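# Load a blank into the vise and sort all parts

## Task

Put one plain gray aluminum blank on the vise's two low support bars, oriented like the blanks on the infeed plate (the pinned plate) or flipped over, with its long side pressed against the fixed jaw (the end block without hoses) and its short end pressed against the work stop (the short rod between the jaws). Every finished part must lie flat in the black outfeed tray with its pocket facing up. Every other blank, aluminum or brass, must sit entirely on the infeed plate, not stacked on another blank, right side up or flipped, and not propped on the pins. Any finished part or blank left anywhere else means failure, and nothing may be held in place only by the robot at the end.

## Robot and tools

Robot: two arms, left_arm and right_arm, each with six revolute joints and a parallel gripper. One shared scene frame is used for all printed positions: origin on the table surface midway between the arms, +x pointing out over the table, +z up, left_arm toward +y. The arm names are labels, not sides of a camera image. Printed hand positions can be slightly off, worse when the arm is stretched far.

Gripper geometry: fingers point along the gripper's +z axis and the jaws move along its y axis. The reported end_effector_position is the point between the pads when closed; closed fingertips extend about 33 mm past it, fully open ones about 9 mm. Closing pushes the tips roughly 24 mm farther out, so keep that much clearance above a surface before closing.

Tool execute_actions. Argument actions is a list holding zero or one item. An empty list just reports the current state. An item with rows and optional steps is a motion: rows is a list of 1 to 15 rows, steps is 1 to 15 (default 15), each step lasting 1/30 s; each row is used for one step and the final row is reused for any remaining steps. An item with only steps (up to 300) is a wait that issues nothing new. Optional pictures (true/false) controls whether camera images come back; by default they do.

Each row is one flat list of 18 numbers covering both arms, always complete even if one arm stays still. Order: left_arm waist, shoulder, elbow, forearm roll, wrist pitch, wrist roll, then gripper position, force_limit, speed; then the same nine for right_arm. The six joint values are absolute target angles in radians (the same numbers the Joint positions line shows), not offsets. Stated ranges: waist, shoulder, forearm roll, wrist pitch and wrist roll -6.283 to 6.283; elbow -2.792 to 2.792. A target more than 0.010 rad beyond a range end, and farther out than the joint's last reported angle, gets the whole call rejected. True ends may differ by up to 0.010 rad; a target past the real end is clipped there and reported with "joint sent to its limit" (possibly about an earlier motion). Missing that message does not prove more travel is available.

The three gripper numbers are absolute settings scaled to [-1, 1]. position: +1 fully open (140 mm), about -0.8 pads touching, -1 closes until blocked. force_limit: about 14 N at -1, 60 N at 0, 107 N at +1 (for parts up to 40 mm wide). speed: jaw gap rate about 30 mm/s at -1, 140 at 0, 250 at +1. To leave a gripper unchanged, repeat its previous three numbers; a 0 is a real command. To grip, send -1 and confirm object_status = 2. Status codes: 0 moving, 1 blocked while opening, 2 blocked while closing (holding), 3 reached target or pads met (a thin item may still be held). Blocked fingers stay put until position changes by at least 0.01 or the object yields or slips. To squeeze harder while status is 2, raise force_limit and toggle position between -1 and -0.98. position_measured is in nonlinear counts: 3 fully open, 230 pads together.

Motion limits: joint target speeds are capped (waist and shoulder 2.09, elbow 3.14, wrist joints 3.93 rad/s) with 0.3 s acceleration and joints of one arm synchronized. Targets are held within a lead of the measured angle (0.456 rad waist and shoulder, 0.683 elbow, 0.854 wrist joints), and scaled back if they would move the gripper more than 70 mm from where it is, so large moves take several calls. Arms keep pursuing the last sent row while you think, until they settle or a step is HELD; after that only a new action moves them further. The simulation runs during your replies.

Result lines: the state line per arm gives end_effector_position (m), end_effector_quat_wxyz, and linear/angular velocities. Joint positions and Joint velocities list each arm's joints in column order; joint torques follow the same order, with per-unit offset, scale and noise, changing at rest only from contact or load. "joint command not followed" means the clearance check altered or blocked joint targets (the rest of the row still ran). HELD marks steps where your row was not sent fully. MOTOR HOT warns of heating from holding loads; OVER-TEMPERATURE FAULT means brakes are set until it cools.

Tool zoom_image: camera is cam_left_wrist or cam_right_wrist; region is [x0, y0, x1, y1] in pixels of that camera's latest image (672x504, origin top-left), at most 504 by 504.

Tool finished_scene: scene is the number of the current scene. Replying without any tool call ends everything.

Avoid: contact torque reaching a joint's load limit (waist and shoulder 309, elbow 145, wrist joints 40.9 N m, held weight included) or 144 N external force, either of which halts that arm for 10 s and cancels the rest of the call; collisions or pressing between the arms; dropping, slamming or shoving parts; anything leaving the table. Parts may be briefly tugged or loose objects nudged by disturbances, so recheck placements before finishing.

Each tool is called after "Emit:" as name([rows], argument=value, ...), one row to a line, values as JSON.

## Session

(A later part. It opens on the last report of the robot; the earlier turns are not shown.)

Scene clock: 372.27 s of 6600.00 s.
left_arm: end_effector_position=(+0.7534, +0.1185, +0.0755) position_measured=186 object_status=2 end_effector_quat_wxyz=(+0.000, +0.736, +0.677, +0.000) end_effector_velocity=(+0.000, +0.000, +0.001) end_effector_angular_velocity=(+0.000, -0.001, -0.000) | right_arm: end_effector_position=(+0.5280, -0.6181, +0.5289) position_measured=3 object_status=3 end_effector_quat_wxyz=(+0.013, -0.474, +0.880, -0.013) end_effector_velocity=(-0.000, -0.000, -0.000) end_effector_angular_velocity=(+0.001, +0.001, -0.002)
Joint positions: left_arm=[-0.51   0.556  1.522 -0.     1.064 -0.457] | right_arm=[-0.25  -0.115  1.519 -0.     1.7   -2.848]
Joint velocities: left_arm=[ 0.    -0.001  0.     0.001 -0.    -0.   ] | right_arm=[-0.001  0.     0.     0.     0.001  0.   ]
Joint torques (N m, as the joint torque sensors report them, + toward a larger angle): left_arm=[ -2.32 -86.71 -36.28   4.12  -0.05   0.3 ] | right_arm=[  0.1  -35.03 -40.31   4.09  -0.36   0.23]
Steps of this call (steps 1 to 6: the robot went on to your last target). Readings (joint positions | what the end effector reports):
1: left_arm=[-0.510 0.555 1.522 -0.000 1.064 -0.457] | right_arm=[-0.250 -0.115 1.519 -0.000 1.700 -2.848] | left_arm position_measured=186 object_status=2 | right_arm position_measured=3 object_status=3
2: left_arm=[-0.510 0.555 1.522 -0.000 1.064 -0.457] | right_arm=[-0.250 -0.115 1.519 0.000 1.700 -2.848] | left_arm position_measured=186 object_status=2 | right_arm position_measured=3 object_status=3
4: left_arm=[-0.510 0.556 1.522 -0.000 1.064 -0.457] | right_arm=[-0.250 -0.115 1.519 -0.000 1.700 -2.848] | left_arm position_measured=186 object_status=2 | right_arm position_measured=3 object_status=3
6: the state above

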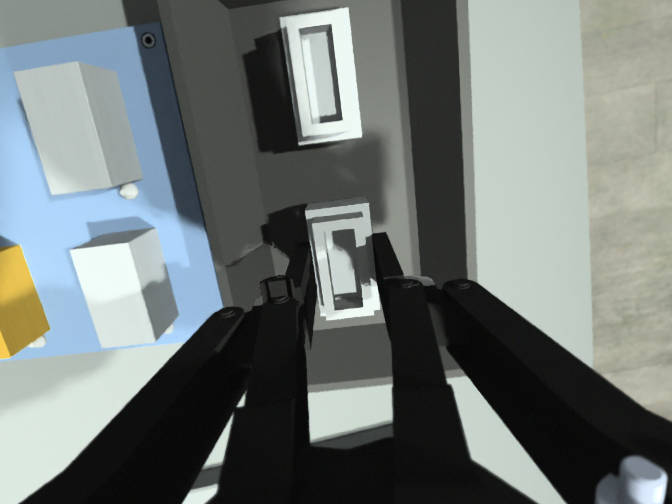

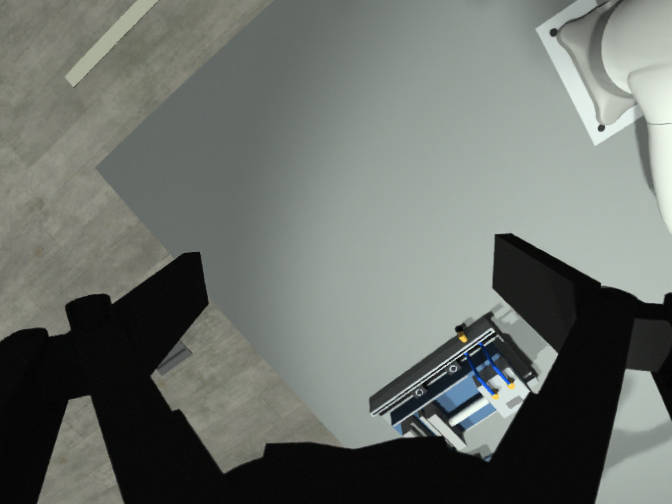

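Emit:
zoom_image(camera="cam_left_wrist", region=[220, 0, 460, 340])

Region (220, 0, 460, 340) of cam_left_wrist's 672x504 image, scaled by 1.482, with more detail than that image has; it fills the left 356 columns of this view, and the rest is white.

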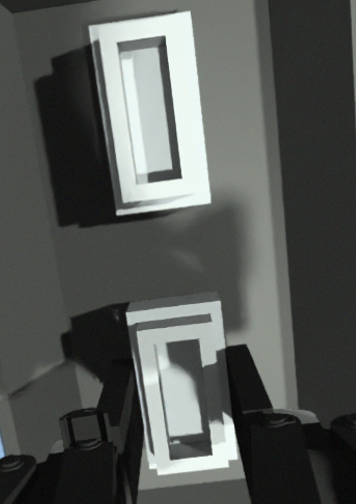

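Emit:
execute_actions([
  {"rows": [[-0.510,0.5572,1.5233,0,1.0611,-0.457,-1,0,-0.5, -0.25,-0.115,1.519,0,1.70,-2.848,1,0,0]], "steps": 10},
], pictures=false)

Emit:
execute_actions([
  {"rows": [[-0.510,0.5588,1.5248,0,1.058,-0.457,-1,0,-0.5, -0.25,-0.115,1.519,0,1.70,-2.848,1,0,0]], "steps": 10},
], pictures=false)

Scene clock: 385.60 s of 6600.00 s.
left_arm: end_effector_position=(+0.7535, +0.1185, +0.0735) position_measured=186 object_status=2 end_effector_quat_wxyz=(-0.000, +0.736, +0.677, +0.000) end_effector_velocity=(-0.001, +0.001, -0.001) end_effector_angular_velocity=(+0.002, +0.002, +0.001) | right_arm: end_effector_position=(+0.5280, -0.6181, +0.5289) position_measured=3 object_status=3 end_effector_quat_wxyz=(+0.013, -0.474, +0.880, -0.013) end_effector_velocity=(-0.000, +0.001, +0.001) end_effector_angular_velocity=(-0.000, -0.000, -0.000)
Joint positions: left_arm=[-0.51   0.557  1.523  0.     1.061 -0.457] | right_arm=[-0.25  -0.115  1.519 -0.     1.7   -2.848]
Joint velocities: left_arm=[ 0.     0.001  0.001  0.     0.    -0.002] | right_arm=[ 0.001 -0.001 -0.    -0.     0.001  0.001]
Joint torques (N m, as the joint torque sensors report them, + toward a larger angle): left_arm=[  0.16 -90.18 -36.41   3.68   0.18  -0.03] | right_arm=[  0.97 -31.09 -40.67   4.28  -0.27   0.23]
Steps of this call (steps 1 to 15: the robot went on to your last target; steps 16 to 90: nothing new was sent; then 10.00 s passed at rest; steps 91 to 100: all 10 steps of this action). Readings (joint positions | what the end effector reports):
91: left_arm=[-0.510 0.556 1.522 0.000 1.064 -0.457] | right_arm=[-0.250 -0.115 1.519 -0.000 1.700 -2.848] | left_arm position_measured=186 object_status=2 | right_arm position_measured=3 object_status=3
92: left_arm=[-0.510 0.556 1.522 0.000 1.063 -0.457] | right_arm=[-0.250 -0.115 1.519 -0.000 1.700 -2.848] | left_arm position_measured=186 object_status=2 | right_arm position_measured=3 object_status=3
94: left_arm=[-0.510 0.557 1.523 0.000 1.062 -0.457] | right_arm=[-0.250 -0.115 1.519 0.000 1.700 -2.848] | left_arm position_measured=186 object_status=2 | right_arm position_measured=3 object_status=3
98: left_arm=[-0.510 0.557 1.523 0.000 1.061 -0.457] | right_arm=[-0.250 -0.115 1.519 0.000 1.700 -2.848] | left_arm position_measured=186 object_status=2 | right_arm position_measured=3 object_status=3
100: the state above

Scene clock: 385.93 s of 6600.00 s.
left_arm: end_effector_position=(+0.7535, +0.1185, +0.0714) position_measured=186 object_status=2 end_effector_quat_wxyz=(-0.000, +0.736, +0.677, +0.000) end_effector_velocity=(+0.000, +0.000, -0.000) end_effector_angular_velocity=(-0.000, +0.001, +0.001) | right_arm: end_effector_position=(+0.5280, -0.6181, +0.5289) position_measured=3 object_status=3 end_effector_quat_wxyz=(+0.013, -0.474, +0.880, -0.013) end_effector_velocity=(+0.001, +0.000, -0.001) end_effector_angular_velocity=(+0.000, +0.000, +0.001)
Joint positions: left_arm=[-0.51   0.559  1.525  0.     1.058 -0.457] | right_arm=[-0.25  -0.115  1.519 -0.     1.7   -2.848]
Joint velocities: left_arm=[ 0.     0.001 -0.    -0.001  0.001 -0.   ] | right_arm=[ 0.001  0.002 -0.    -0.    -0.001 -0.001]
Joint torques (N m, as the joint torque sensors report them, + toward a larger angle): left_arm=[ -1.29 -87.94 -35.59   3.81  -0.02  -0.19] | right_arm=[ -0.81 -32.34 -39.84   4.34   0.01   0.18]
Steps of this call (steps 1 to 10: all 10 steps of this action). Readings (joint positions | what the end effector reports):
1: left_arm=[-0.510 0.557 1.523 0.000 1.061 -0.457] | right_arm=[-0.250 -0.115 1.519 -0.000 1.700 -2.848] | left_arm position_measured=186 object_status=2 | right_arm position_measured=3 object_status=3
2: left_arm=[-0.510 0.558 1.524 0.000 1.060 -0.457] | right_arm=[-0.250 -0.115 1.519 -0.000 1.700 -2.848] | left_arm position_measured=186 object_status=2 | right_arm position_measured=3 object_status=3
4: left_arm=[-0.510 0.559 1.525 0.000 1.058 -0.457] | right_arm=[-0.250 -0.115 1.519 -0.000 1.700 -2.848] | left_arm position_measured=186 object_status=2 | right_arm position_measured=3 object_status=3
8: left_arm=[-0.510 0.559 1.525 0.000 1.058 -0.457] | right_arm=[-0.250 -0.115 1.519 -0.000 1.700 -2.848] | left_arm position_measured=186 object_status=2 | right_arm position_measured=3 object_status=3
10: the state above

Emit:
execute_actions([
  {"rows": [[-0.510,0.5604,1.5262,0,1.055,-0.457,-1,0,-0.5, -0.25,-0.115,1.519,0,1.70,-2.848,1,0,0]], "steps": 8},
], pictures=false)

Emit:
execute_actions([
  {"rows": [[-0.510,0.562,1.5277,0,1.0519,-0.457,-1,0,-0.5, -0.25,-0.115,1.519,0,1.70,-2.848,1,0,0]], "steps": 8},
], pictures=false)

Scene clock: 387.97 s of 6600.00 s.
left_arm: end_effector_position=(+0.7535, +0.1185, +0.0695) position_measured=186 object_status=2 end_effector_quat_wxyz=(+0.000, +0.736, +0.677, -0.000) end_effector_velocity=(-0.000, -0.000, -0.001) end_effector_angular_velocity=(+0.000, +0.001, +0.000) | right_arm: end_effector_position=(+0.5280, -0.6181, +0.5289) position_measured=3 object_status=3 end_effector_quat_wxyz=(+0.013, -0.474, +0.880, -0.013) end_effector_velocity=(-0.000, -0.001, +0.000) end_effector_angular_velocity=(-0.001, -0.000, -0.002)
Joint positions: left_arm=[-0.51   0.56   1.526 -0.     1.055 -0.457] | right_arm=[-0.25  -0.115  1.519 -0.     1.7   -2.848]
Joint velocities: left_arm=[-0.     0.001  0.001 -0.    -0.001 -0.   ] | right_arm=[-0.001 -0.001  0.    -0.001 -0.     0.001]
Joint torques (N m, as the joint torque sensors report them, + toward a larger angle): left_arm=[ -0.34 -90.96 -35.31   4.03   0.27   0.47] | right_arm=[  0.1  -33.12 -39.95   4.45  -0.12   0.2 ]
Steps of this call (steps 1 to 15: the robot went on to your last target; steps 16 to 53: nothing new was sent; steps 54 to 61: all 8 steps of this action). Readings (joint positions | what the end effector reports):
54: left_arm=[-0.510 0.559 1.525 0.000 1.058 -0.457] | right_arm=[-0.250 -0.115 1.519 0.000 1.700 -2.848] | left_arm position_measured=186 object_status=2 | right_arm position_measured=3 object_status=3
55: left_arm=[-0.510 0.559 1.525 0.000 1.057 -0.457] | right_arm=[-0.250 -0.115 1.519 -0.000 1.700 -2.848] | left_arm position_measured=186 object_status=2 | right_arm position_measured=3 object_status=3
57: left_arm=[-0.510 0.560 1.526 -0.000 1.055 -0.457] | right_arm=[-0.250 -0.115 1.519 -0.000 1.700 -2.848] | left_arm position_measured=186 object_status=2 | right_arm position_measured=3 object_status=3
61: the state above

Scene clock: 388.23 s of 6600.00 s.
left_arm: end_effector_position=(+0.7535, +0.1185, +0.0674) position_measured=186 object_status=2 end_effector_quat_wxyz=(+0.000, +0.736, +0.677, -0.000) end_effector_velocity=(-0.000, -0.000, -0.001) end_effector_angular_velocity=(+0.001, +0.001, -0.001) | right_arm: end_effector_position=(+0.5280, -0.6181, +0.5289) position_measured=3 object_status=3 end_effector_quat_wxyz=(+0.013, -0.474, +0.880, -0.013) end_effector_velocity=(+0.000, +0.000, -0.000) end_effector_angular_velocity=(+0.001, +0.000, +0.001)
Joint positions: left_arm=[-0.51   0.562  1.528 -0.     1.052 -0.457] | right_arm=[-0.25  -0.115  1.519 -0.     1.7   -2.848]
Joint velocities: left_arm=[-0.001  0.001  0.     0.    -0.     0.   ] | right_arm=[ 0.     0.001 -0.     0.001 -0.    -0.001]
Joint torques (N m, as the joint torque sensors report them, + toward a larger angle): left_arm=[ -1.23 -89.62 -35.46   3.89   0.25   0.17] | right_arm=[ -0.72 -32.95 -39.87   4.18  -0.15   0.01]
Steps of this call (steps 1 to 8: all 8 steps of this action). Readings (joint positions | what the end effector reports):
1: left_arm=[-0.510 0.560 1.526 -0.000 1.055 -0.457] | right_arm=[-0.250 -0.115 1.519 -0.000 1.700 -2.848] | left_arm position_measured=186 object_status=2 | right_arm position_measured=3 object_status=3
2: left_arm=[-0.510 0.561 1.527 -0.000 1.054 -0.457] | right_arm=[-0.250 -0.115 1.519 0.000 1.700 -2.848] | left_arm position_measured=186 object_status=2 | right_arm position_measured=3 object_status=3
4: left_arm=[-0.510 0.562 1.528 -0.000 1.052 -0.457] | right_arm=[-0.250 -0.115 1.519 -0.000 1.700 -2.848] | left_arm position_measured=186 object_status=2 | right_arm position_measured=3 object_status=3
8: the state above

Emit:
execute_actions([
  {"rows": [[-0.510,0.5636,1.5291,0,1.0489,-0.457,-1,0,-0.5, -0.25,-0.115,1.519,0,1.70,-2.848,1,0,0]], "steps": 8},
], pictures=false)

Emit:
execute_actions([
  {"rows": [[-0.510,0.5652,1.5306,0,1.0458,-0.457,-1,0,-0.5, -0.25,-0.115,1.519,0,1.70,-2.848,1,0,0]], "steps": 8},
], pictures=false)

Scene clock: 391.53 s of 6600.00 s.
left_arm: end_effector_position=(+0.7535, +0.1185, +0.0654) position_measured=186 object_status=2 end_effector_quat_wxyz=(-0.000, +0.736, +0.677, +0.000) end_effector_velocity=(+0.001, +0.000, -0.001) end_effector_angular_velocity=(+0.000, +0.000, +0.002) | right_arm: end_effector_position=(+0.5280, -0.6181, +0.5289) position_measured=3 object_status=3 end_effector_quat_wxyz=(+0.013, -0.474, +0.880, -0.013) end_effector_velocity=(+0.001, -0.000, -0.000) end_effector_angular_velocity=(+0.000, -0.001, -0.000)
Joint positions: left_arm=[-0.51   0.564  1.529  0.     1.049 -0.457] | right_arm=[-0.25  -0.115  1.519 -0.     1.7   -2.848]
Joint velocities: left_arm=[ 0.001  0.001 -0.     0.    -0.001 -0.002] | right_arm=[ 0.     0.001 -0.     0.    -0.001  0.   ]
Joint torques (N m, as the joint torque sensors report them, + toward a larger angle): left_arm=[ -0.63 -88.23 -35.24   3.77   0.33   0.16] | right_arm=[  1.35 -33.29 -39.98   4.3   -0.15   0.34]
Steps of this call (steps 1 to 15: the robot went on to your last target; steps 16 to 90: nothing new was sent; then 0.03 s passed at rest; steps 91 to 98: all 8 steps of this action). Readings (joint positions | what the end effector reports):
91: left_arm=[-0.510 0.562 1.528 0.000 1.052 -0.457] | right_arm=[-0.250 -0.115 1.519 0.000 1.700 -2.848] | left_arm position_measured=186 object_status=2 | right_arm position_measured=3 object_status=3
92: left_arm=[-0.510 0.563 1.528 0.000 1.051 -0.457] | right_arm=[-0.250 -0.115 1.519 -0.000 1.700 -2.848] | left_arm position_measured=186 object_status=2 | right_arm position_measured=3 object_status=3
94: left_arm=[-0.510 0.563 1.529 0.000 1.049 -0.457] | right_arm=[-0.250 -0.115 1.519 -0.000 1.700 -2.848] | left_arm position_measured=186 object_status=2 | right_arm position_measured=3 object_status=3
98: the state above

Scene clock: 391.80 s of 6600.00 s.
left_arm: end_effector_position=(+0.7536, +0.1185, +0.0639) position_measured=186 object_status=2 end_effector_quat_wxyz=(+0.000, +0.736, +0.677, +0.000) end_effector_velocity=(+0.000, -0.000, -0.004) end_effector_angular_velocity=(-0.001, -0.001, +0.000) | right_arm: end_effector_position=(+0.5280, -0.6181, +0.5289) position_measured=3 object_status=3 end_effector_quat_wxyz=(+0.013, -0.474, +0.880, -0.013) end_effector_velocity=(+0.000, -0.000, -0.001) end_effector_angular_velocity=(+0.000, +0.002, -0.001)
Joint positions: left_arm=[-0.51   0.565  1.53   0.     1.046 -0.457] | right_arm=[-0.25  -0.115  1.519  0.     1.7   -2.848]
Joint velocities: left_arm=[ 0.     0.003  0.002 -0.001 -0.007  0.   ] | right_arm=[-0.     0.002 -0.    -0.     0.001  0.   ]
Joint torques (N m, as the joint torque sensors report them, + toward a larger angle): left_arm=[ -3.49 -30.61 -10.04   3.62  -6.58   0.3 ] | right_arm=[  1.11 -32.43 -39.44   4.23  -0.2    0.45]
Steps of this call (steps 1 to 8: all 8 steps of this action). Readings (joint positions | what the end effector reports):
1: left_arm=[-0.510 0.564 1.529 0.000 1.049 -0.457] | right_arm=[-0.250 -0.115 1.519 -0.000 1.700 -2.848] | left_arm position_measured=186 object_status=2 | right_arm position_measured=3 object_status=3
2: left_arm=[-0.510 0.564 1.530 0.000 1.048 -0.457] | right_arm=[-0.250 -0.115 1.519 -0.000 1.700 -2.848] | left_arm position_measured=186 object_status=2 | right_arm position_measured=3 object_status=3
4: left_arm=[-0.510 0.565 1.530 0.000 1.047 -0.457] | right_arm=[-0.250 -0.115 1.519 0.000 1.700 -2.848] | left_arm position_measured=186 object_status=2 | right_arm position_measured=3 object_status=3
8: the state above

Emit:
execute_actions([
  {"rows": [[-0.510,0.5642,1.5296,0,1.0478,-0.457,-1,0,-0.5, -0.25,-0.115,1.519,0,1.70,-2.848,1,0,0],[-0.510,0.5642,1.5296,0,1.0478,-0.457,-1,0,-0.5, -0.25,-0.115,1.519,0,1.70,-2.848,1,0,0],[-0.510,0.5642,1.5296,0,1.0478,-0.457,-1,0,-0.5, -0.25,-0.115,1.519,0,1.70,-2.848,1,0,0],[-0.510,0.5642,1.5296,0,1.0478,-0.457,-1,0,-0.5, -0.25,-0.115,1.519,0,1.70,-2.848,1,0,0],[-0.510,0.5642,1.5296,0,1.0478,-0.457,-0.1,0,-0.5, -0.25,-0.115,1.519,0,1.70,-2.848,1,0,0]], "steps": 15},
])

Scene clock: 396.90 s of 6600.00 s.
left_arm: end_effector_position=(+0.7534, +0.1186, +0.0646) position_measured=143 object_status=0 end_effector_quat_wxyz=(-0.000, +0.736, +0.677, -0.000) end_effector_velocity=(+0.001, +0.000, +0.001) end_effector_angular_velocity=(-0.001, -0.001, +0.002) | right_arm: end_effector_position=(+0.5280, -0.6181, +0.5289) position_measured=3 object_status=3 end_effector_quat_wxyz=(+0.013, -0.474, +0.880, -0.013) end_effector_velocity=(-0.001, -0.000, +0.001) end_effector_angular_velocity=(-0.001, -0.001, +0.001)
Joint positions: left_arm=[-0.51   0.564  1.53  -0.     1.048 -0.457] | right_arm=[-0.25  -0.115  1.519 -0.     1.7   -2.848]
Joint velocities: left_arm=[ 0.001 -0.001 -0.001  0.    -0.    -0.001] | right_arm=[-0.001 -0.002 -0.    -0.001  0.001 -0.001]
Joint torques (N m, as the joint torque sensors report them, + toward a larger angle): left_arm=[ -1.84 -87.06 -35.74   4.02   0.35   0.15] | right_arm=[  0.07 -32.07 -40.56   4.22  -0.12   0.43]
Steps of this call (steps 1 to 15: the robot went on to your last target; steps 16 to 90: nothing new was sent; then 1.60 s passed at rest; steps 91 to 105: all 15 steps of this action). Readings (joint positions | what the end effector reports):
91: left_arm=[-0.510 0.565 1.531 -0.000 1.046 -0.457] | right_arm=[-0.250 -0.115 1.519 0.000 1.700 -2.848] | left_arm position_measured=186 object_status=2 | right_arm position_measured=3 object_status=3
92: left_arm=[-0.510 0.565 1.530 -0.000 1.046 -0.457] | right_arm=[-0.250 -0.115 1.519 -0.000 1.700 -2.848] | left_arm position_measured=186 object_status=2 | right_arm position_measured=3 object_status=3
94: left_arm=[-0.510 0.565 1.530 -0.000 1.047 -0.457] | right_arm=[-0.250 -0.115 1.519 0.000 1.700 -2.848] | left_arm position_measured=186 object_status=2 | right_arm position_measured=3 object_status=3
98: left_arm=[-0.510 0.565 1.530 -0.000 1.048 -0.457] | right_arm=[-0.250 -0.115 1.519 -0.000 1.700 -2.848] | left_arm position_measured=174 object_status=0 | right_arm position_measured=3 object_status=3
105: the state above

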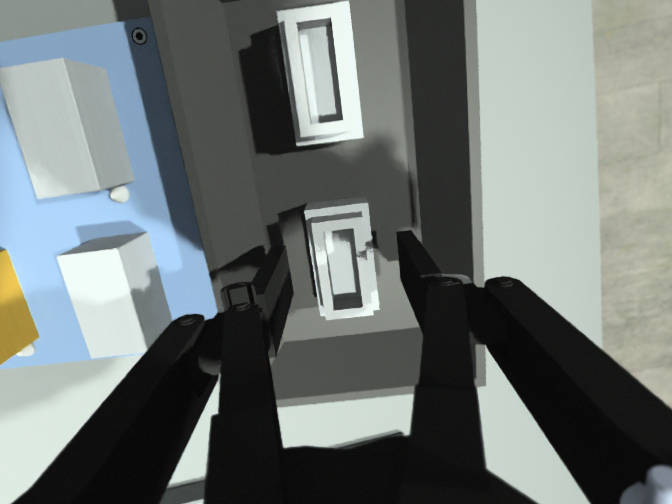

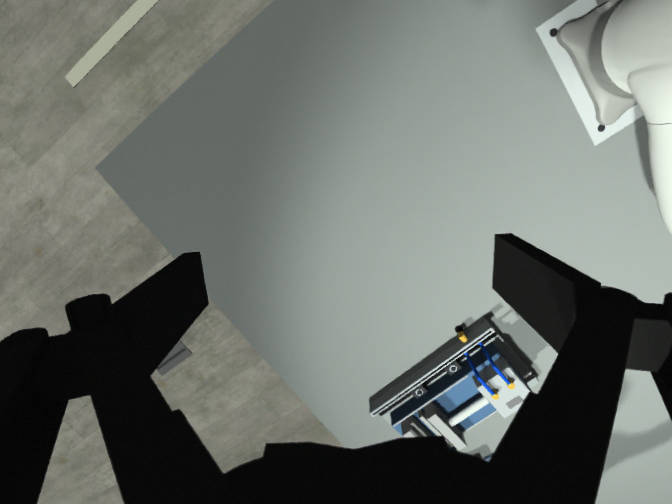

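Emit:
execute_actions([
  {"rows": [[-0.510,0.5029,1.4583,0,1.1804,-0.457,-0.1,0,-0.5, -0.25,-0.115,1.519,0,1.70,-2.848,1,0,0]], "steps": 12},
], pictures=false)

Emit:
execute_actions([
  {"rows": [[-0.596,0.3319,1.7138,0,1.0959,-0.543,-0.1,0,-0.5, -0.25,-0.115,1.519,0,1.70,-2.848,1,0,0]], "steps": 15},
], pictures=false)

Emit:
execute_actions([
  {"steps": 8},
])

Scene clock: 432.10 s of 6600.00 s.
left_arm: end_effector_position=(+0.7534, +0.1186, +0.1501) position_measured=141 object_status=3 end_effector_quat_wxyz=(-0.000, +0.736, +0.677, +0.000) end_effector_velocity=(+0.001, -0.000, +0.005) end_effector_angular_velocity=(-0.003, -0.002, +0.002) | right_arm: end_effector_position=(+0.5280, -0.6181, +0.5289) position_measured=3 object_status=3 end_effector_quat_wxyz=(+0.013, -0.474, +0.880, -0.013) end_effector_velocity=(+0.000, -0.000, -0.000) end_effector_angular_velocity=(+0.000, +0.000, -0.001)
Joint positions: left_arm=[-0.51   0.503  1.459  0.     1.18  -0.457] | right_arm=[-0.25  -0.115  1.519  0.     1.7   -2.848]
Joint velocities: left_arm=[ 0.001 -0.003 -0.004 -0.001  0.004 -0.001] | right_arm=[-0.001  0.001 -0.     0.    -0.     0.   ]
Joint torques (N m, as the joint torque sensors report them, + toward a larger angle): left_arm=[ -0.48 -84.41 -36.32   4.5    0.49   0.24] | right_arm=[  0.66 -33.5  -39.64   4.3   -0.28   0.2 ]
Steps of this call (steps 1 to 15: the robot went on to your last target; steps 16 to 90: nothing new was sent; then 31.80 s passed at rest; steps 91 to 102: all 12 steps of this action). Readings (joint positions | what the end effector reports):
91: left_arm=[-0.510 0.564 1.529 -0.000 1.048 -0.457] | right_arm=[-0.250 -0.115 1.519 -0.000 1.700 -2.848] | left_arm position_measured=141 object_status=3 | right_arm position_measured=3 object_status=3
92: left_arm=[-0.510 0.561 1.525 -0.000 1.057 -0.457] | right_arm=[-0.250 -0.115 1.519 -0.000 1.700 -2.848] | left_arm position_measured=141 object_status=3 | right_arm position_measured=3 object_status=3
94: left_arm=[-0.510 0.535 1.496 0.000 1.111 -0.457] | right_arm=[-0.250 -0.115 1.519 -0.000 1.700 -2.848] | left_arm position_measured=141 object_status=3 | right_arm position_measured=3 object_status=3
98: left_arm=[-0.510 0.504 1.460 0.000 1.177 -0.457] | right_arm=[-0.250 -0.115 1.519 -0.000 1.700 -2.848] | left_arm position_measured=141 object_status=3 | right_arm position_measured=3 object_status=3
102: the state above

Scene clock: 432.60 s of 6600.00 s.
left_arm: end_effector_position=(+0.6231, +0.1265, +0.1505) position_measured=141 object_status=3 end_effector_quat_wxyz=(+0.000, +0.736, +0.677, -0.000) end_effector_velocity=(-0.005, +0.002, -0.001) end_effector_angular_velocity=(+0.002, +0.003, +0.001) | right_arm: end_effector_position=(+0.5280, -0.6181, +0.5289) position_measured=3 object_status=3 end_effector_quat_wxyz=(+0.013, -0.474, +0.880, -0.013) end_effector_velocity=(-0.000, +0.000, +0.000) end_effector_angular_velocity=(-0.000, +0.000, +0.000)
Joint positions: left_arm=[-0.596  0.332  1.713 -0.     1.096 -0.543] | right_arm=[-0.25  -0.115  1.519  0.     1.7   -2.848]
Joint velocities: left_arm=[-0.002 -0.005  0.009  0.    -0.001 -0.003] | right_arm=[ 0.001 -0.    -0.    -0.     0.     0.   ]
Joint torques (N m, as the joint torque sensors report them, + toward a larger angle): left_arm=[  2.83 -72.62 -34.92   4.23  -0.26   0.11] | right_arm=[ -2.2  -32.27 -40.32   4.5   -0.12   0.22]
Steps of this call (steps 1 to 15: all 15 steps of this action). Readings (joint positions | what the end effector reports):
1: left_arm=[-0.510 0.503 1.459 0.000 1.180 -0.457] | right_arm=[-0.250 -0.115 1.519 -0.000 1.700 -2.848] | left_arm position_measured=141 object_status=3 | right_arm position_measured=3 object_status=3
2: left_arm=[-0.512 0.498 1.465 0.000 1.177 -0.459] | right_arm=[-0.250 -0.115 1.519 -0.000 1.700 -2.848] | left_arm position_measured=141 object_status=3 | right_arm position_measured=3 object_status=3
4: left_arm=[-0.528 0.467 1.513 0.000 1.160 -0.475] | right_arm=[-0.250 -0.115 1.519 -0.000 1.700 -2.848] | left_arm position_measured=141 object_status=3 | right_arm position_measured=3 object_status=3
8: left_arm=[-0.572 0.380 1.642 0.000 1.119 -0.519] | right_arm=[-0.250 -0.115 1.519 -0.000 1.700 -2.848] | left_arm position_measured=141 object_status=3 | right_arm position_measured=3 object_status=3
15: the state above

Scene clock: 432.87 s of 6600.00 s.
left_arm: end_effector_position=(+0.6228, +0.1266, +0.1505) position_measured=141 object_status=3 end_effector_quat_wxyz=(-0.000, +0.736, +0.677, -0.000) end_effector_velocity=(-0.000, +0.000, -0.000) end_effector_angular_velocity=(+0.001, +0.001, -0.001) | right_arm: end_effector_position=(+0.5280, -0.6181, +0.5289) position_measured=3 object_status=3 end_effector_quat_wxyz=(+0.013, -0.474, +0.880, -0.013) end_effector_velocity=(-0.000, -0.000, +0.000) end_effector_angular_velocity=(-0.001, +0.000, -0.001)
Joint positions: left_arm=[-0.596  0.332  1.714 -0.     1.096 -0.543] | right_arm=[-0.25  -0.115  1.519 -0.     1.7   -2.848]
Joint velocities: left_arm=[ 0.     0.001  0.    -0.     0.001  0.001] | right_arm=[-0.001 -0.     0.    -0.001  0.     0.   ]
Joint torques (N m, as the joint torque sensors report them, + toward a larger angle): left_arm=[ -0.8  -69.18 -35.72   3.97   0.2    0.16] | right_arm=[ -1.66 -33.2  -40.07   4.2   -0.08   0.17]
Steps of this call (steps 1 to 8: the robot went on to your last target). Readings (joint positions | what the end effector reports):
1: left_arm=[-0.596 0.332 1.713 -0.000 1.096 -0.543] | right_arm=[-0.250 -0.115 1.519 -0.000 1.700 -2.848] | left_arm position_measured=141 object_status=3 | right_arm position_measured=3 object_status=3
2: left_arm=[-0.596 0.332 1.714 -0.000 1.096 -0.543] | right_arm=[-0.250 -0.115 1.519 0.000 1.700 -2.848] | left_arm position_measured=141 object_status=3 | right_arm position_measured=3 object_status=3
4: left_arm=[-0.596 0.332 1.714 -0.000 1.096 -0.543] | right_arm=[-0.250 -0.115 1.519 -0.000 1.700 -2.848] | left_arm position_measured=141 object_status=3 | right_arm position_measured=3 object_status=3
8: the state above

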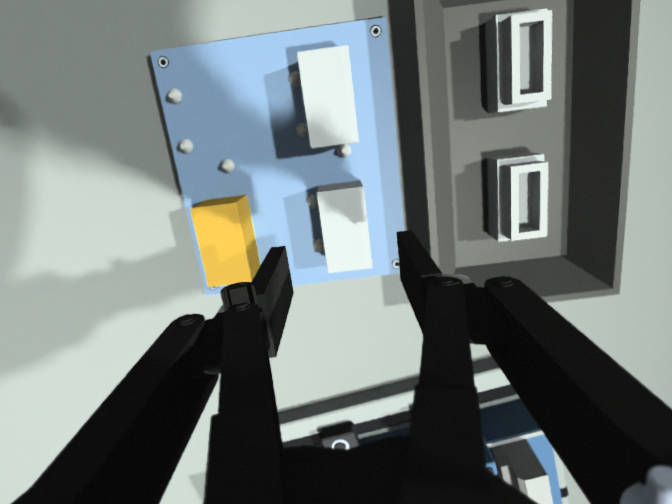

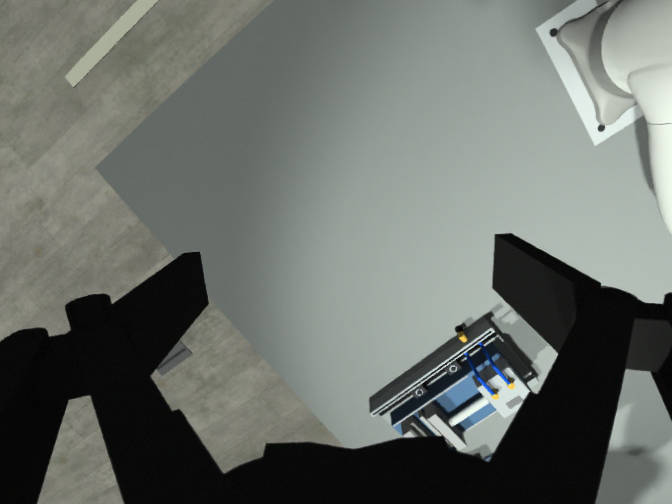

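Emit:
zoom_image(camera="cam_left_wrist", region=[260, 150, 430, 310])

Region (260, 150, 430, 310) of cam_left_wrist's 672x504 image, scaled by 2.965, with more detail than that image has; it fills the top 474 rows of this view, and the rest is white.

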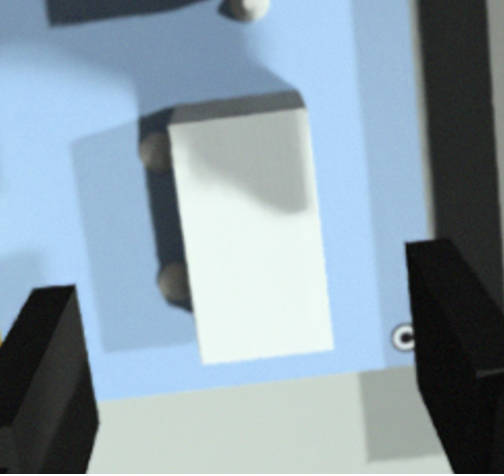

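Emit:
execute_actions([
  {"rows": [[-0.5945,0.3891,1.7679,0,0.9846,-0.5415,-0.1,0,-0.5, -0.25,-0.115,1.519,0,1.70,-2.848,1,0,0]], "steps": 14},
], pictures=false)

Emit:
execute_actions([
  {"rows": [[-0.5945,0.3891,1.7679,0,0.9846,-0.5415,-1,-0.5,0, -0.25,-0.115,1.519,0,1.70,-2.848,1,0,0]], "steps": 12},
])

Scene clock: 444.63 s of 6600.00 s.
left_arm: end_effector_position=(+0.6248, +0.1265, +0.0845) position_measured=141 object_status=3 end_effector_quat_wxyz=(+0.000, +0.736, +0.677, +0.000) end_effector_velocity=(-0.001, +0.001, -0.002) end_effector_angular_velocity=(+0.001, +0.002, +0.002) | right_arm: end_effector_position=(+0.5280, -0.6181, +0.5289) position_measured=3 object_status=3 end_effector_quat_wxyz=(+0.013, -0.474, +0.880, -0.013) end_effector_velocity=(-0.000, -0.000, -0.000) end_effector_angular_velocity=(-0.000, +0.000, -0.000)
Joint positions: left_arm=[-0.595  0.389  1.768  0.     0.985 -0.542] | right_arm=[-0.25  -0.115  1.519 -0.     1.7   -2.848]
Joint velocities: left_arm=[ 0.     0.002  0.002 -0.    -0.001 -0.001] | right_arm=[ 0.  0.  0. -0.  0.  0.]
Joint torques (N m, as the joint torque sensors report them, + toward a larger angle): left_arm=[ -0.91 -70.55 -32.74   3.73   0.3    0.18] | right_arm=[ -0.56 -34.   -39.62   4.09  -0.37   0.26]
Steps of this call (steps 1 to 15: the robot went on to your last target; steps 16 to 90: nothing new was sent; then 8.30 s passed at rest; steps 91 to 104: all 14 steps of this action). Readings (joint positions | what the end effector reports):
91: left_arm=[-0.596 0.332 1.714 0.000 1.095 -0.543] | right_arm=[-0.250 -0.115 1.519 -0.000 1.700 -2.848] | left_arm position_measured=141 object_status=3 | right_arm position_measured=3 object_status=3
92: left_arm=[-0.596 0.336 1.718 0.000 1.087 -0.543] | right_arm=[-0.250 -0.115 1.519 -0.000 1.700 -2.848] | left_arm position_measured=141 object_status=3 | right_arm position_measured=3 object_status=3
94: left_arm=[-0.595 0.363 1.744 0.000 1.033 -0.543] | right_arm=[-0.250 -0.115 1.519 -0.000 1.700 -2.848] | left_arm position_measured=141 object_status=3 | right_arm position_measured=3 object_status=3
98: left_arm=[-0.595 0.388 1.767 0.000 0.986 -0.542] | right_arm=[-0.250 -0.115 1.519 -0.000 1.700 -2.848] | left_arm position_measured=141 object_status=3 | right_arm position_measured=3 object_status=3
104: the state above

Scene clock: 445.03 s of 6600.00 s.
left_arm: end_effector_position=(+0.6247, +0.1265, +0.0844) position_measured=222 object_status=0 end_effector_quat_wxyz=(-0.000, +0.736, +0.677, +0.000) end_effector_velocity=(-0.000, -0.001, -0.000) end_effector_angular_velocity=(-0.000, -0.000, +0.001) | right_arm: end_effector_position=(+0.5280, -0.6181, +0.5289) position_measured=3 object_status=3 end_effector_quat_wxyz=(+0.013, -0.474, +0.880, -0.013) end_effector_velocity=(-0.000, -0.000, -0.000) end_effector_angular_velocity=(-0.000, +0.001, +0.000)
Joint positions: left_arm=[-0.595  0.389  1.768  0.     0.985 -0.541] | right_arm=[-0.25  -0.115  1.519 -0.     1.7   -2.848]
Joint velocities: left_arm=[-0.001  0.    -0.    -0.    -0.001 -0.002] | right_arm=[-0.     0.    -0.    -0.001  0.001 -0.   ]
Joint torques (N m, as the joint torque sensors report them, + toward a larger angle): left_arm=[ -1.22 -71.3  -32.86   3.6    0.17   0.3 ] | right_arm=[ -0.79 -32.48 -39.68   4.36  -0.41   0.15]
Steps of this call (steps 1 to 12: all 12 steps of this action). Readings (joint positions | what the end effector reports):
1: left_arm=[-0.595 0.389 1.768 0.000 0.985 -0.542] | right_arm=[-0.250 -0.115 1.519 -0.000 1.700 -2.848] | left_arm position_measured=141 object_status=0 | right_arm position_measured=3 object_status=3
2: left_arm=[-0.595 0.389 1.768 0.000 0.985 -0.542] | right_arm=[-0.250 -0.115 1.519 0.000 1.700 -2.848] | left_arm position_measured=146 object_status=0 | right_arm position_measured=3 object_status=3
4: left_arm=[-0.595 0.389 1.768 0.000 0.985 -0.542] | right_arm=[-0.250 -0.115 1.519 -0.000 1.700 -2.848] | left_arm position_measured=161 object_status=0 | right_arm position_measured=3 object_status=3
8: left_arm=[-0.595 0.389 1.768 0.000 0.985 -0.541] | right_arm=[-0.250 -0.115 1.519 -0.000 1.700 -2.848] | left_arm position_measured=191 object_status=0 | right_arm position_measured=3 object_status=3
12: the state above

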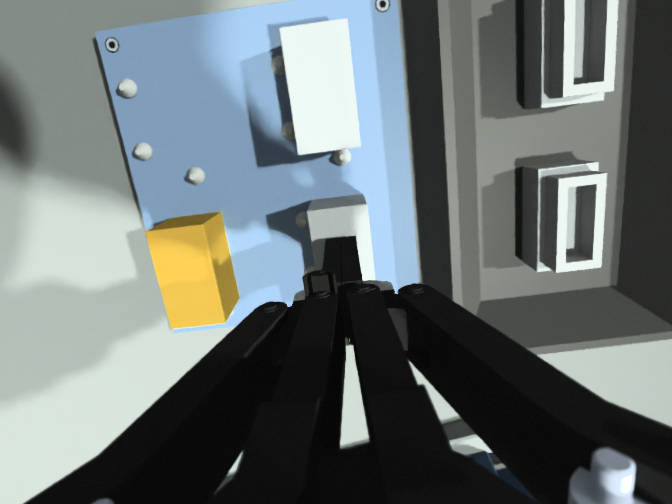

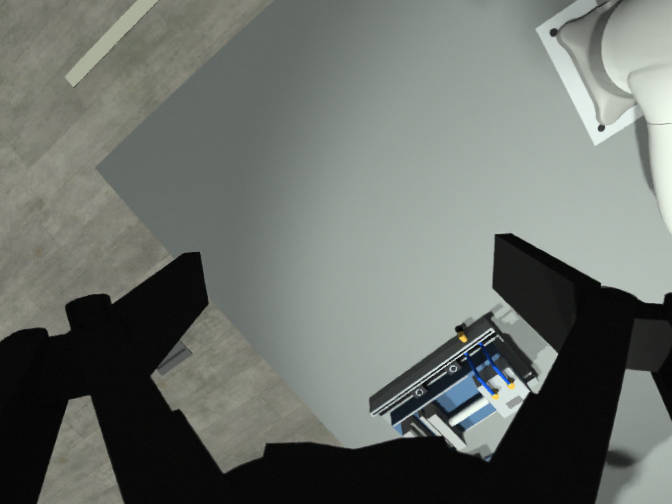

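Emit:
execute_actions([
  {"rows": [[-0.5945,0.3891,1.7679,0,0.9846,-0.5415,-0.25,-0.5,0.5, -0.25,-0.115,1.519,0,1.70,-2.848,1,0,0],[-0.5945,0.3891,1.7679,0,0.9846,-0.5415,-0.25,-0.5,0.5, -0.25,-0.115,1.519,0,1.70,-2.848,1,0,0],[-0.5945,0.3891,1.7679,0,0.9846,-0.5415,-0.25,-0.5,0.5, -0.25,-0.115,1.519,0,1.70,-2.848,1,0,0],[-0.5945,0.3891,1.7679,0,0.9846,-0.5415,-0.25,-0.5,0.5, -0.25,-0.115,1.519,0,1.70,-2.848,1,0,0],[-0.5945,0.3891,1.7679,0,0.9846,-0.5415,-0.25,-0.5,0.5, -0.25,-0.115,1.519,0,1.70,-2.848,1,0,0],[-0.5945,0.3891,1.7679,0,0.9846,-0.5415,-0.25,-0.5,0.5, -0.25,-0.115,1.519,0,1.70,-2.848,1,0,0],[-0.5945,0.3891,1.7679,0,0.9846,-0.5415,-0.25,-0.5,0.5, -0.25,-0.115,1.519,0,1.70,-2.848,1,0,0],[-0.5945,0.3891,1.7679,0,0.9846,-0.5415,-0.25,-0.5,0.5, -0.25,-0.115,1.519,0,1.70,-2.848,1,0,0],[-0.5945,0.3891,1.7679,0,0.9846,-0.5415,-0.25,-0.5,0.5, -0.25,-0.115,1.519,0,1.70,-2.848,1,0,0],[-0.5945,0.3924,1.7706,0,0.9787,-0.5415,-0.25,-0.5,0.5, -0.25,-0.115,1.519,0,1.70,-2.848,1,0,0]], "steps": 15},
], pictures=false)

Emit:
execute_actions([
  {"rows": [[-0.5945,0.3924,1.7706,0,0.9787,-0.5415,-1,-0.5,0, -0.25,-0.115,1.519,0,1.70,-2.848,1,0,0]], "steps": 12},
], pictures=false)

Scene clock: 451.83 s of 6600.00 s.
left_arm: end_effector_position=(+0.6247, +0.1265, +0.0810) position_measured=160 object_status=3 end_effector_quat_wxyz=(-0.000, +0.736, +0.677, -0.000) end_effector_velocity=(+0.000, +0.000, -0.003) end_effector_angular_velocity=(-0.001, -0.002, +0.000) | right_arm: end_effector_position=(+0.5280, -0.6181, +0.5289) position_measured=3 object_status=3 end_effector_quat_wxyz=(+0.013, -0.474, +0.880, -0.013) end_effector_velocity=(-0.000, -0.000, -0.000) end_effector_angular_velocity=(-0.001, +0.001, +0.000)
Joint positions: left_arm=[-0.594  0.392  1.77  -0.     0.979 -0.541] | right_arm=[-0.25  -0.115  1.519 -0.     1.7   -2.848]
Joint velocities: left_arm=[ 0.001  0.002  0.003  0.    -0.007  0.   ] | right_arm=[ 0.     0.     0.    -0.001  0.    -0.001]
Joint torques (N m, as the joint torque sensors report them, + toward a larger angle): left_arm=[ -1.96 -69.65 -34.16   3.65   0.41   0.05] | right_arm=[  0.33 -32.61 -40.1    4.31  -0.04   0.34]
Steps of this call (steps 1 to 15: the robot went on to your last target; steps 16 to 90: nothing new was sent; then 3.30 s passed at rest; steps 91 to 105: all 15 steps of this action). Readings (joint positions | what the end effector reports):
91: left_arm=[-0.594 0.389 1.768 0.000 0.985 -0.541] | right_arm=[-0.250 -0.115 1.519 0.000 1.700 -2.848] | left_arm position_measured=232 object_status=0 | right_arm position_measured=3 object_status=3
92: left_arm=[-0.594 0.389 1.768 -0.000 0.985 -0.541] | right_arm=[-0.250 -0.115 1.519 -0.000 1.700 -2.848] | left_arm position_measured=232 object_status=0 | right_arm position_measured=3 object_status=3
94: left_arm=[-0.594 0.389 1.768 -0.000 0.985 -0.541] | right_arm=[-0.250 -0.115 1.519 -0.000 1.700 -2.848] | left_arm position_measured=206 object_status=0 | right_arm position_measured=3 object_status=3
98: left_arm=[-0.594 0.389 1.768 -0.000 0.985 -0.541] | right_arm=[-0.250 -0.115 1.519 -0.000 1.700 -2.848] | left_arm position_measured=164 object_status=0 | right_arm position_measured=3 object_status=3
105: the state above

Scene clock: 452.23 s of 6600.00 s.
left_arm: end_effector_position=(+0.6247, +0.1265, +0.0808) position_measured=232 object_status=0 end_effector_quat_wxyz=(-0.000, +0.736, +0.677, -0.000) end_effector_velocity=(+0.000, +0.000, +0.000) end_effector_angular_velocity=(-0.000, -0.001, +0.000) | right_arm: end_effector_position=(+0.5280, -0.6181, +0.5289) position_measured=3 object_status=3 end_effector_quat_wxyz=(+0.013, -0.474, +0.880, -0.013) end_effector_velocity=(+0.000, +0.000, -0.000) end_effector_angular_velocity=(-0.000, +0.001, +0.001)
Joint positions: left_arm=[-0.594  0.392  1.771 -0.     0.979 -0.541] | right_arm=[-0.25  -0.115  1.519 -0.     1.7   -2.848]
Joint velocities: left_arm=[ 0.    -0.    -0.     0.001 -0.    -0.   ] | right_arm=[ 0.001  0.     0.    -0.001  0.     0.001]
Joint torques (N m, as the joint torque sensors report them, + toward a larger angle): left_arm=[ -0.84 -70.74 -32.85   3.84   0.38   0.01] | right_arm=[ -1.87 -32.48 -39.73   4.51  -0.19  -0.09]
Steps of this call (steps 1 to 12: all 12 steps of this action). Readings (joint positions | what the end effector reports):
1: left_arm=[-0.594 0.392 1.771 -0.000 0.979 -0.541] | right_arm=[-0.250 -0.115 1.519 -0.000 1.700 -2.848] | left_arm position_measured=160 object_status=0 | right_arm position_measured=3 object_status=3
2: left_arm=[-0.594 0.392 1.771 -0.000 0.979 -0.541] | right_arm=[-0.250 -0.115 1.519 0.000 1.700 -2.848] | left_arm position_measured=164 object_status=0 | right_arm position_measured=3 object_status=3
4: left_arm=[-0.594 0.392 1.771 -0.000 0.979 -0.541] | right_arm=[-0.250 -0.115 1.519 -0.000 1.700 -2.848] | left_arm position_measured=180 object_status=0 | right_arm position_measured=3 object_status=3
8: left_arm=[-0.594 0.392 1.771 -0.000 0.979 -0.541] | right_arm=[-0.250 -0.115 1.519 -0.000 1.700 -2.848] | left_arm position_measured=210 object_status=0 | right_arm position_measured=3 object_status=3
12: the state above

Emit:
execute_actions([
  {"rows": [[-0.5945,0.3924,1.7706,0,0.9787,-0.5415,-0.25,-0.5,0.5, -0.25,-0.115,1.519,0,1.70,-2.848,1,0,0],[-0.5945,0.3924,1.7706,0,0.9787,-0.5415,-0.25,-0.5,0.5, -0.25,-0.115,1.519,0,1.70,-2.848,1,0,0],[-0.5945,0.3924,1.7706,0,0.9787,-0.5415,-0.25,-0.5,0.5, -0.25,-0.115,1.519,0,1.70,-2.848,1,0,0],[-0.5945,0.3924,1.7706,0,0.9787,-0.5415,-0.25,-0.5,0.5, -0.25,-0.115,1.519,0,1.70,-2.848,1,0,0],[-0.5945,0.3924,1.7706,0,0.9787,-0.5415,-0.25,-0.5,0.5, -0.25,-0.115,1.519,0,1.70,-2.848,1,0,0],[-0.5945,0.3924,1.7706,0,0.9787,-0.5415,-0.25,-0.5,0.5, -0.25,-0.115,1.519,0,1.70,-2.848,1,0,0],[-0.5945,0.3924,1.7706,0,0.9787,-0.5415,-0.25,-0.5,0.5, -0.25,-0.115,1.519,0,1.70,-2.848,1,0,0],[-0.5945,0.3924,1.7706,0,0.9787,-0.5415,-0.25,-0.5,0.5, -0.25,-0.115,1.519,0,1.70,-2.848,1,0,0],[-0.5945,0.3924,1.7706,0,0.9787,-0.5415,-0.25,-0.5,0.5, -0.25,-0.115,1.519,0,1.70,-2.848,1,0,0],[-0.5945,0.3951,1.7728,0,0.9736,-0.5415,-0.25,-0.5,0.5, -0.25,-0.115,1.519,0,1.70,-2.848,1,0,0]], "steps": 15},
], pictures=false)

Emit:
execute_actions([
  {"rows": [[-0.5945,0.3951,1.7728,0,0.9736,-0.5415,-1,-0.5,0, -0.25,-0.115,1.519,0,1.70,-2.848,1,0,0]], "steps": 12},
], pictures=false)

Scene clock: 458.70 s of 6600.00 s.
left_arm: end_effector_position=(+0.6248, +0.1265, +0.0780) position_measured=160 object_status=3 end_effector_quat_wxyz=(+0.000, +0.736, +0.677, +0.000) end_effector_velocity=(-0.000, +0.000, -0.001) end_effector_angular_velocity=(-0.000, -0.001, +0.002) | right_arm: end_effector_position=(+0.5280, -0.6181, +0.5289) position_measured=3 object_status=3 end_effector_quat_wxyz=(+0.013, -0.474, +0.880, -0.013) end_effector_velocity=(-0.001, -0.000, +0.001) end_effector_angular_velocity=(-0.001, -0.001, -0.000)
Joint positions: left_arm=[-0.594  0.395  1.773  0.     0.974 -0.541] | right_arm=[-0.25  -0.115  1.519 -0.     1.7   -2.848]
Joint velocities: left_arm=[ 0.     0.     0.003  0.    -0.004 -0.002] | right_arm=[-0.001 -0.002  0.    -0.001  0.001 -0.   ]
Joint torques (N m, as the joint torque sensors report them, + toward a larger angle): left_arm=[  0.35 -71.75 -32.34   3.61   0.48   0.03] | right_arm=[ -0.75 -32.85 -39.68   4.36  -0.14   0.3 ]
Steps of this call (steps 1 to 15: the robot went on to your last target; steps 16 to 90: nothing new was sent; then 2.97 s passed at rest; steps 91 to 105: all 15 steps of this action). Readings (joint positions | what the end effector reports):
91: left_arm=[-0.594 0.392 1.771 0.000 0.979 -0.541] | right_arm=[-0.250 -0.115 1.519 -0.000 1.700 -2.848] | left_arm position_measured=232 object_status=0 | right_arm position_measured=3 object_status=3
92: left_arm=[-0.594 0.392 1.771 0.000 0.979 -0.541] | right_arm=[-0.250 -0.115 1.519 -0.000 1.700 -2.848] | left_arm position_measured=232 object_status=0 | right_arm position_measured=3 object_status=3
94: left_arm=[-0.594 0.392 1.771 0.000 0.979 -0.541] | right_arm=[-0.250 -0.115 1.519 0.000 1.700 -2.848] | left_arm position_measured=206 object_status=0 | right_arm position_measured=3 object_status=3
98: left_arm=[-0.594 0.392 1.771 0.000 0.979 -0.541] | right_arm=[-0.250 -0.115 1.519 -0.000 1.700 -2.848] | left_arm position_measured=164 object_status=0 | right_arm position_measured=3 object_status=3
105: the state above

Scene clock: 459.10 s of 6600.00 s.
left_arm: end_effector_position=(+0.6249, +0.1264, +0.0779) position_measured=232 object_status=0 end_effector_quat_wxyz=(+0.000, +0.736, +0.677, +0.000) end_effector_velocity=(-0.000, +0.001, +0.001) end_effector_angular_velocity=(+0.001, +0.001, +0.001) | right_arm: end_effector_position=(+0.5280, -0.6181, +0.5289) position_measured=3 object_status=3 end_effector_quat_wxyz=(+0.013, -0.474, +0.880, -0.013) end_effector_velocity=(-0.000, -0.000, +0.000) end_effector_angular_velocity=(-0.000, -0.001, -0.000)
Joint positions: left_arm=[-0.594  0.395  1.773  0.     0.973 -0.541] | right_arm=[-0.25  -0.115  1.519  0.     1.7   -2.848]
Joint velocities: left_arm=[ 0.    -0.001  0.     0.001  0.002 -0.001] | right_arm=[-0.    -0.001  0.    -0.     0.    -0.   ]
Joint torques (N m, as the joint torque sensors report them, + toward a larger angle): left_arm=[ -1.74 -56.91 -23.12   3.49   0.85   0.03] | right_arm=[ -1.55 -34.32 -40.46   4.1    0.14   0.07]
Steps of this call (steps 1 to 12: all 12 steps of this action). Readings (joint positions | what the end effector reports):
1: left_arm=[-0.594 0.395 1.773 0.000 0.974 -0.541] | right_arm=[-0.250 -0.115 1.519 -0.000 1.700 -2.848] | left_arm position_measured=160 object_status=0 | right_arm position_measured=3 object_status=3
2: left_arm=[-0.594 0.395 1.773 0.000 0.974 -0.541] | right_arm=[-0.250 -0.115 1.519 0.000 1.700 -2.848] | left_arm position_measured=164 object_status=0 | right_arm position_measured=3 object_status=3
4: left_arm=[-0.594 0.395 1.773 0.000 0.974 -0.541] | right_arm=[-0.250 -0.115 1.519 -0.000 1.700 -2.848] | left_arm position_measured=180 object_status=0 | right_arm position_measured=3 object_status=3
8: left_arm=[-0.594 0.395 1.773 0.000 0.973 -0.541] | right_arm=[-0.250 -0.115 1.519 -0.000 1.700 -2.848] | left_arm position_measured=210 object_status=0 | right_arm position_measured=3 object_status=3
12: the state above

Emit:
execute_actions([
  {"rows": [[-0.5945,0.3951,1.7728,0,0.9736,-0.5415,-0.2,0.3,0.5, -0.25,-0.115,1.519,0,1.70,-2.848,1,0,0],[-0.5945,0.3951,1.7728,0,0.9736,-0.5415,-0.2,0.3,0.5, -0.25,-0.115,1.519,0,1.70,-2.848,1,0,0],[-0.5945,0.3951,1.7728,0,0.9736,-0.5415,-0.2,0.3,0.5, -0.25,-0.115,1.519,0,1.70,-2.848,1,0,0],[-0.5945,0.3951,1.7728,0,0.9736,-0.5415,-0.2,0.3,0.5, -0.25,-0.115,1.519,0,1.70,-2.848,1,0,0],[-0.5945,0.3951,1.7728,0,0.9736,-0.5415,-0.2,0.3,0.5, -0.25,-0.115,1.519,0,1.70,-2.848,1,0,0],[-0.5945,0.3951,1.7728,0,0.9736,-0.5415,-0.2,0.3,0.5, -0.25,-0.115,1.519,0,1.70,-2.848,1,0,0],[-0.5945,0.3951,1.7728,0,0.9736,-0.5415,-0.2,0.3,0.5, -0.25,-0.115,1.519,0,1.70,-2.848,1,0,0],[-0.5945,0.3951,1.7728,0,0.9736,-0.5415,-0.2,0.3,0.5, -0.25,-0.115,1.519,0,1.70,-2.848,1,0,0],[-0.5945,0.3951,1.7728,0,0.9736,-0.5415,-0.2,0.3,0.5, -0.25,-0.115,1.519,0,1.70,-2.848,1,0,0],[-0.5945,0.3951,1.7728,0,0.9736,-0.5415,-0.2,0.3,0.5, -0.25,-0.115,1.519,0,1.70,-2.848,1,0,0]], "steps": 12},
])

Scene clock: 470.50 s of 6600.00 s.
left_arm: end_effector_position=(+0.6246, +0.1265, +0.0777) position_measured=154 object_status=0 end_effector_quat_wxyz=(-0.000, +0.736, +0.677, -0.000) end_effector_velocity=(-0.000, +0.000, +0.000) end_effector_angular_velocity=(-0.001, +0.000, +0.000) | right_arm: end_effector_position=(+0.5280, -0.6181, +0.5289) position_measured=3 object_status=3 end_effector_quat_wxyz=(+0.013, -0.474, +0.880, -0.013) end_effector_velocity=(-0.000, +0.000, +0.000) end_effector_angular_velocity=(+0.000, -0.000, +0.000)
Joint positions: left_arm=[-0.595  0.395  1.773 -0.     0.974 -0.541] | right_arm=[-0.25  -0.115  1.519 -0.     1.7   -2.848]
Joint velocities: left_arm=[ 0.    -0.     0.    -0.001 -0.     0.001] | right_arm=[ 0. -0.  0.  0.  0. -0.]
Joint torques (N m, as the joint torque sensors report them, + toward a larger angle): left_arm=[ -1.13 -71.56 -32.9    3.77   0.41   0.24] | right_arm=[  0.68 -34.17 -40.     4.2   -0.56   0.03]
Steps of this call (steps 1 to 15: the robot went on to your last target; steps 16 to 90: nothing new was sent; then 8.00 s passed at rest; steps 91 to 102: all 12 steps of this action). Readings (joint positions | what the end effector reports):
91: left_arm=[-0.594 0.395 1.773 0.000 0.974 -0.541] | right_arm=[-0.250 -0.115 1.519 -0.000 1.700 -2.848] | left_arm position_measured=232 object_status=0 | right_arm position_measured=3 object_status=3
92: left_arm=[-0.595 0.395 1.773 -0.000 0.974 -0.541] | right_arm=[-0.250 -0.115 1.519 -0.000 1.700 -2.848] | left_arm position_measured=232 object_status=0 | right_arm position_measured=3 object_status=3
94: left_arm=[-0.595 0.395 1.773 -0.000 0.974 -0.541] | right_arm=[-0.250 -0.115 1.519 -0.000 1.700 -2.848] | left_arm position_measured=206 object_status=0 | right_arm position_measured=3 object_status=3
98: left_arm=[-0.595 0.395 1.773 -0.000 0.974 -0.541] | right_arm=[-0.250 -0.115 1.519 -0.000 1.700 -2.848] | left_arm position_measured=163 object_status=0 | right_arm position_measured=3 object_status=3
102: the state above

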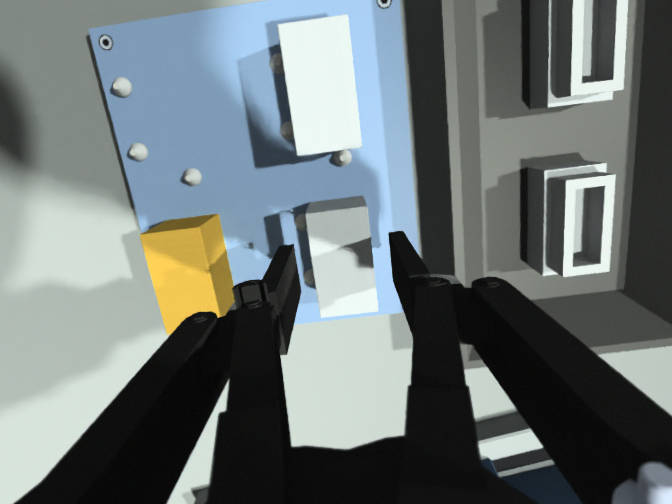

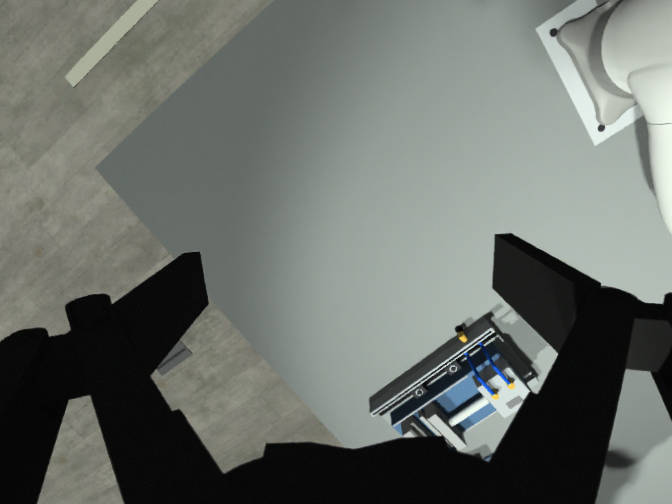

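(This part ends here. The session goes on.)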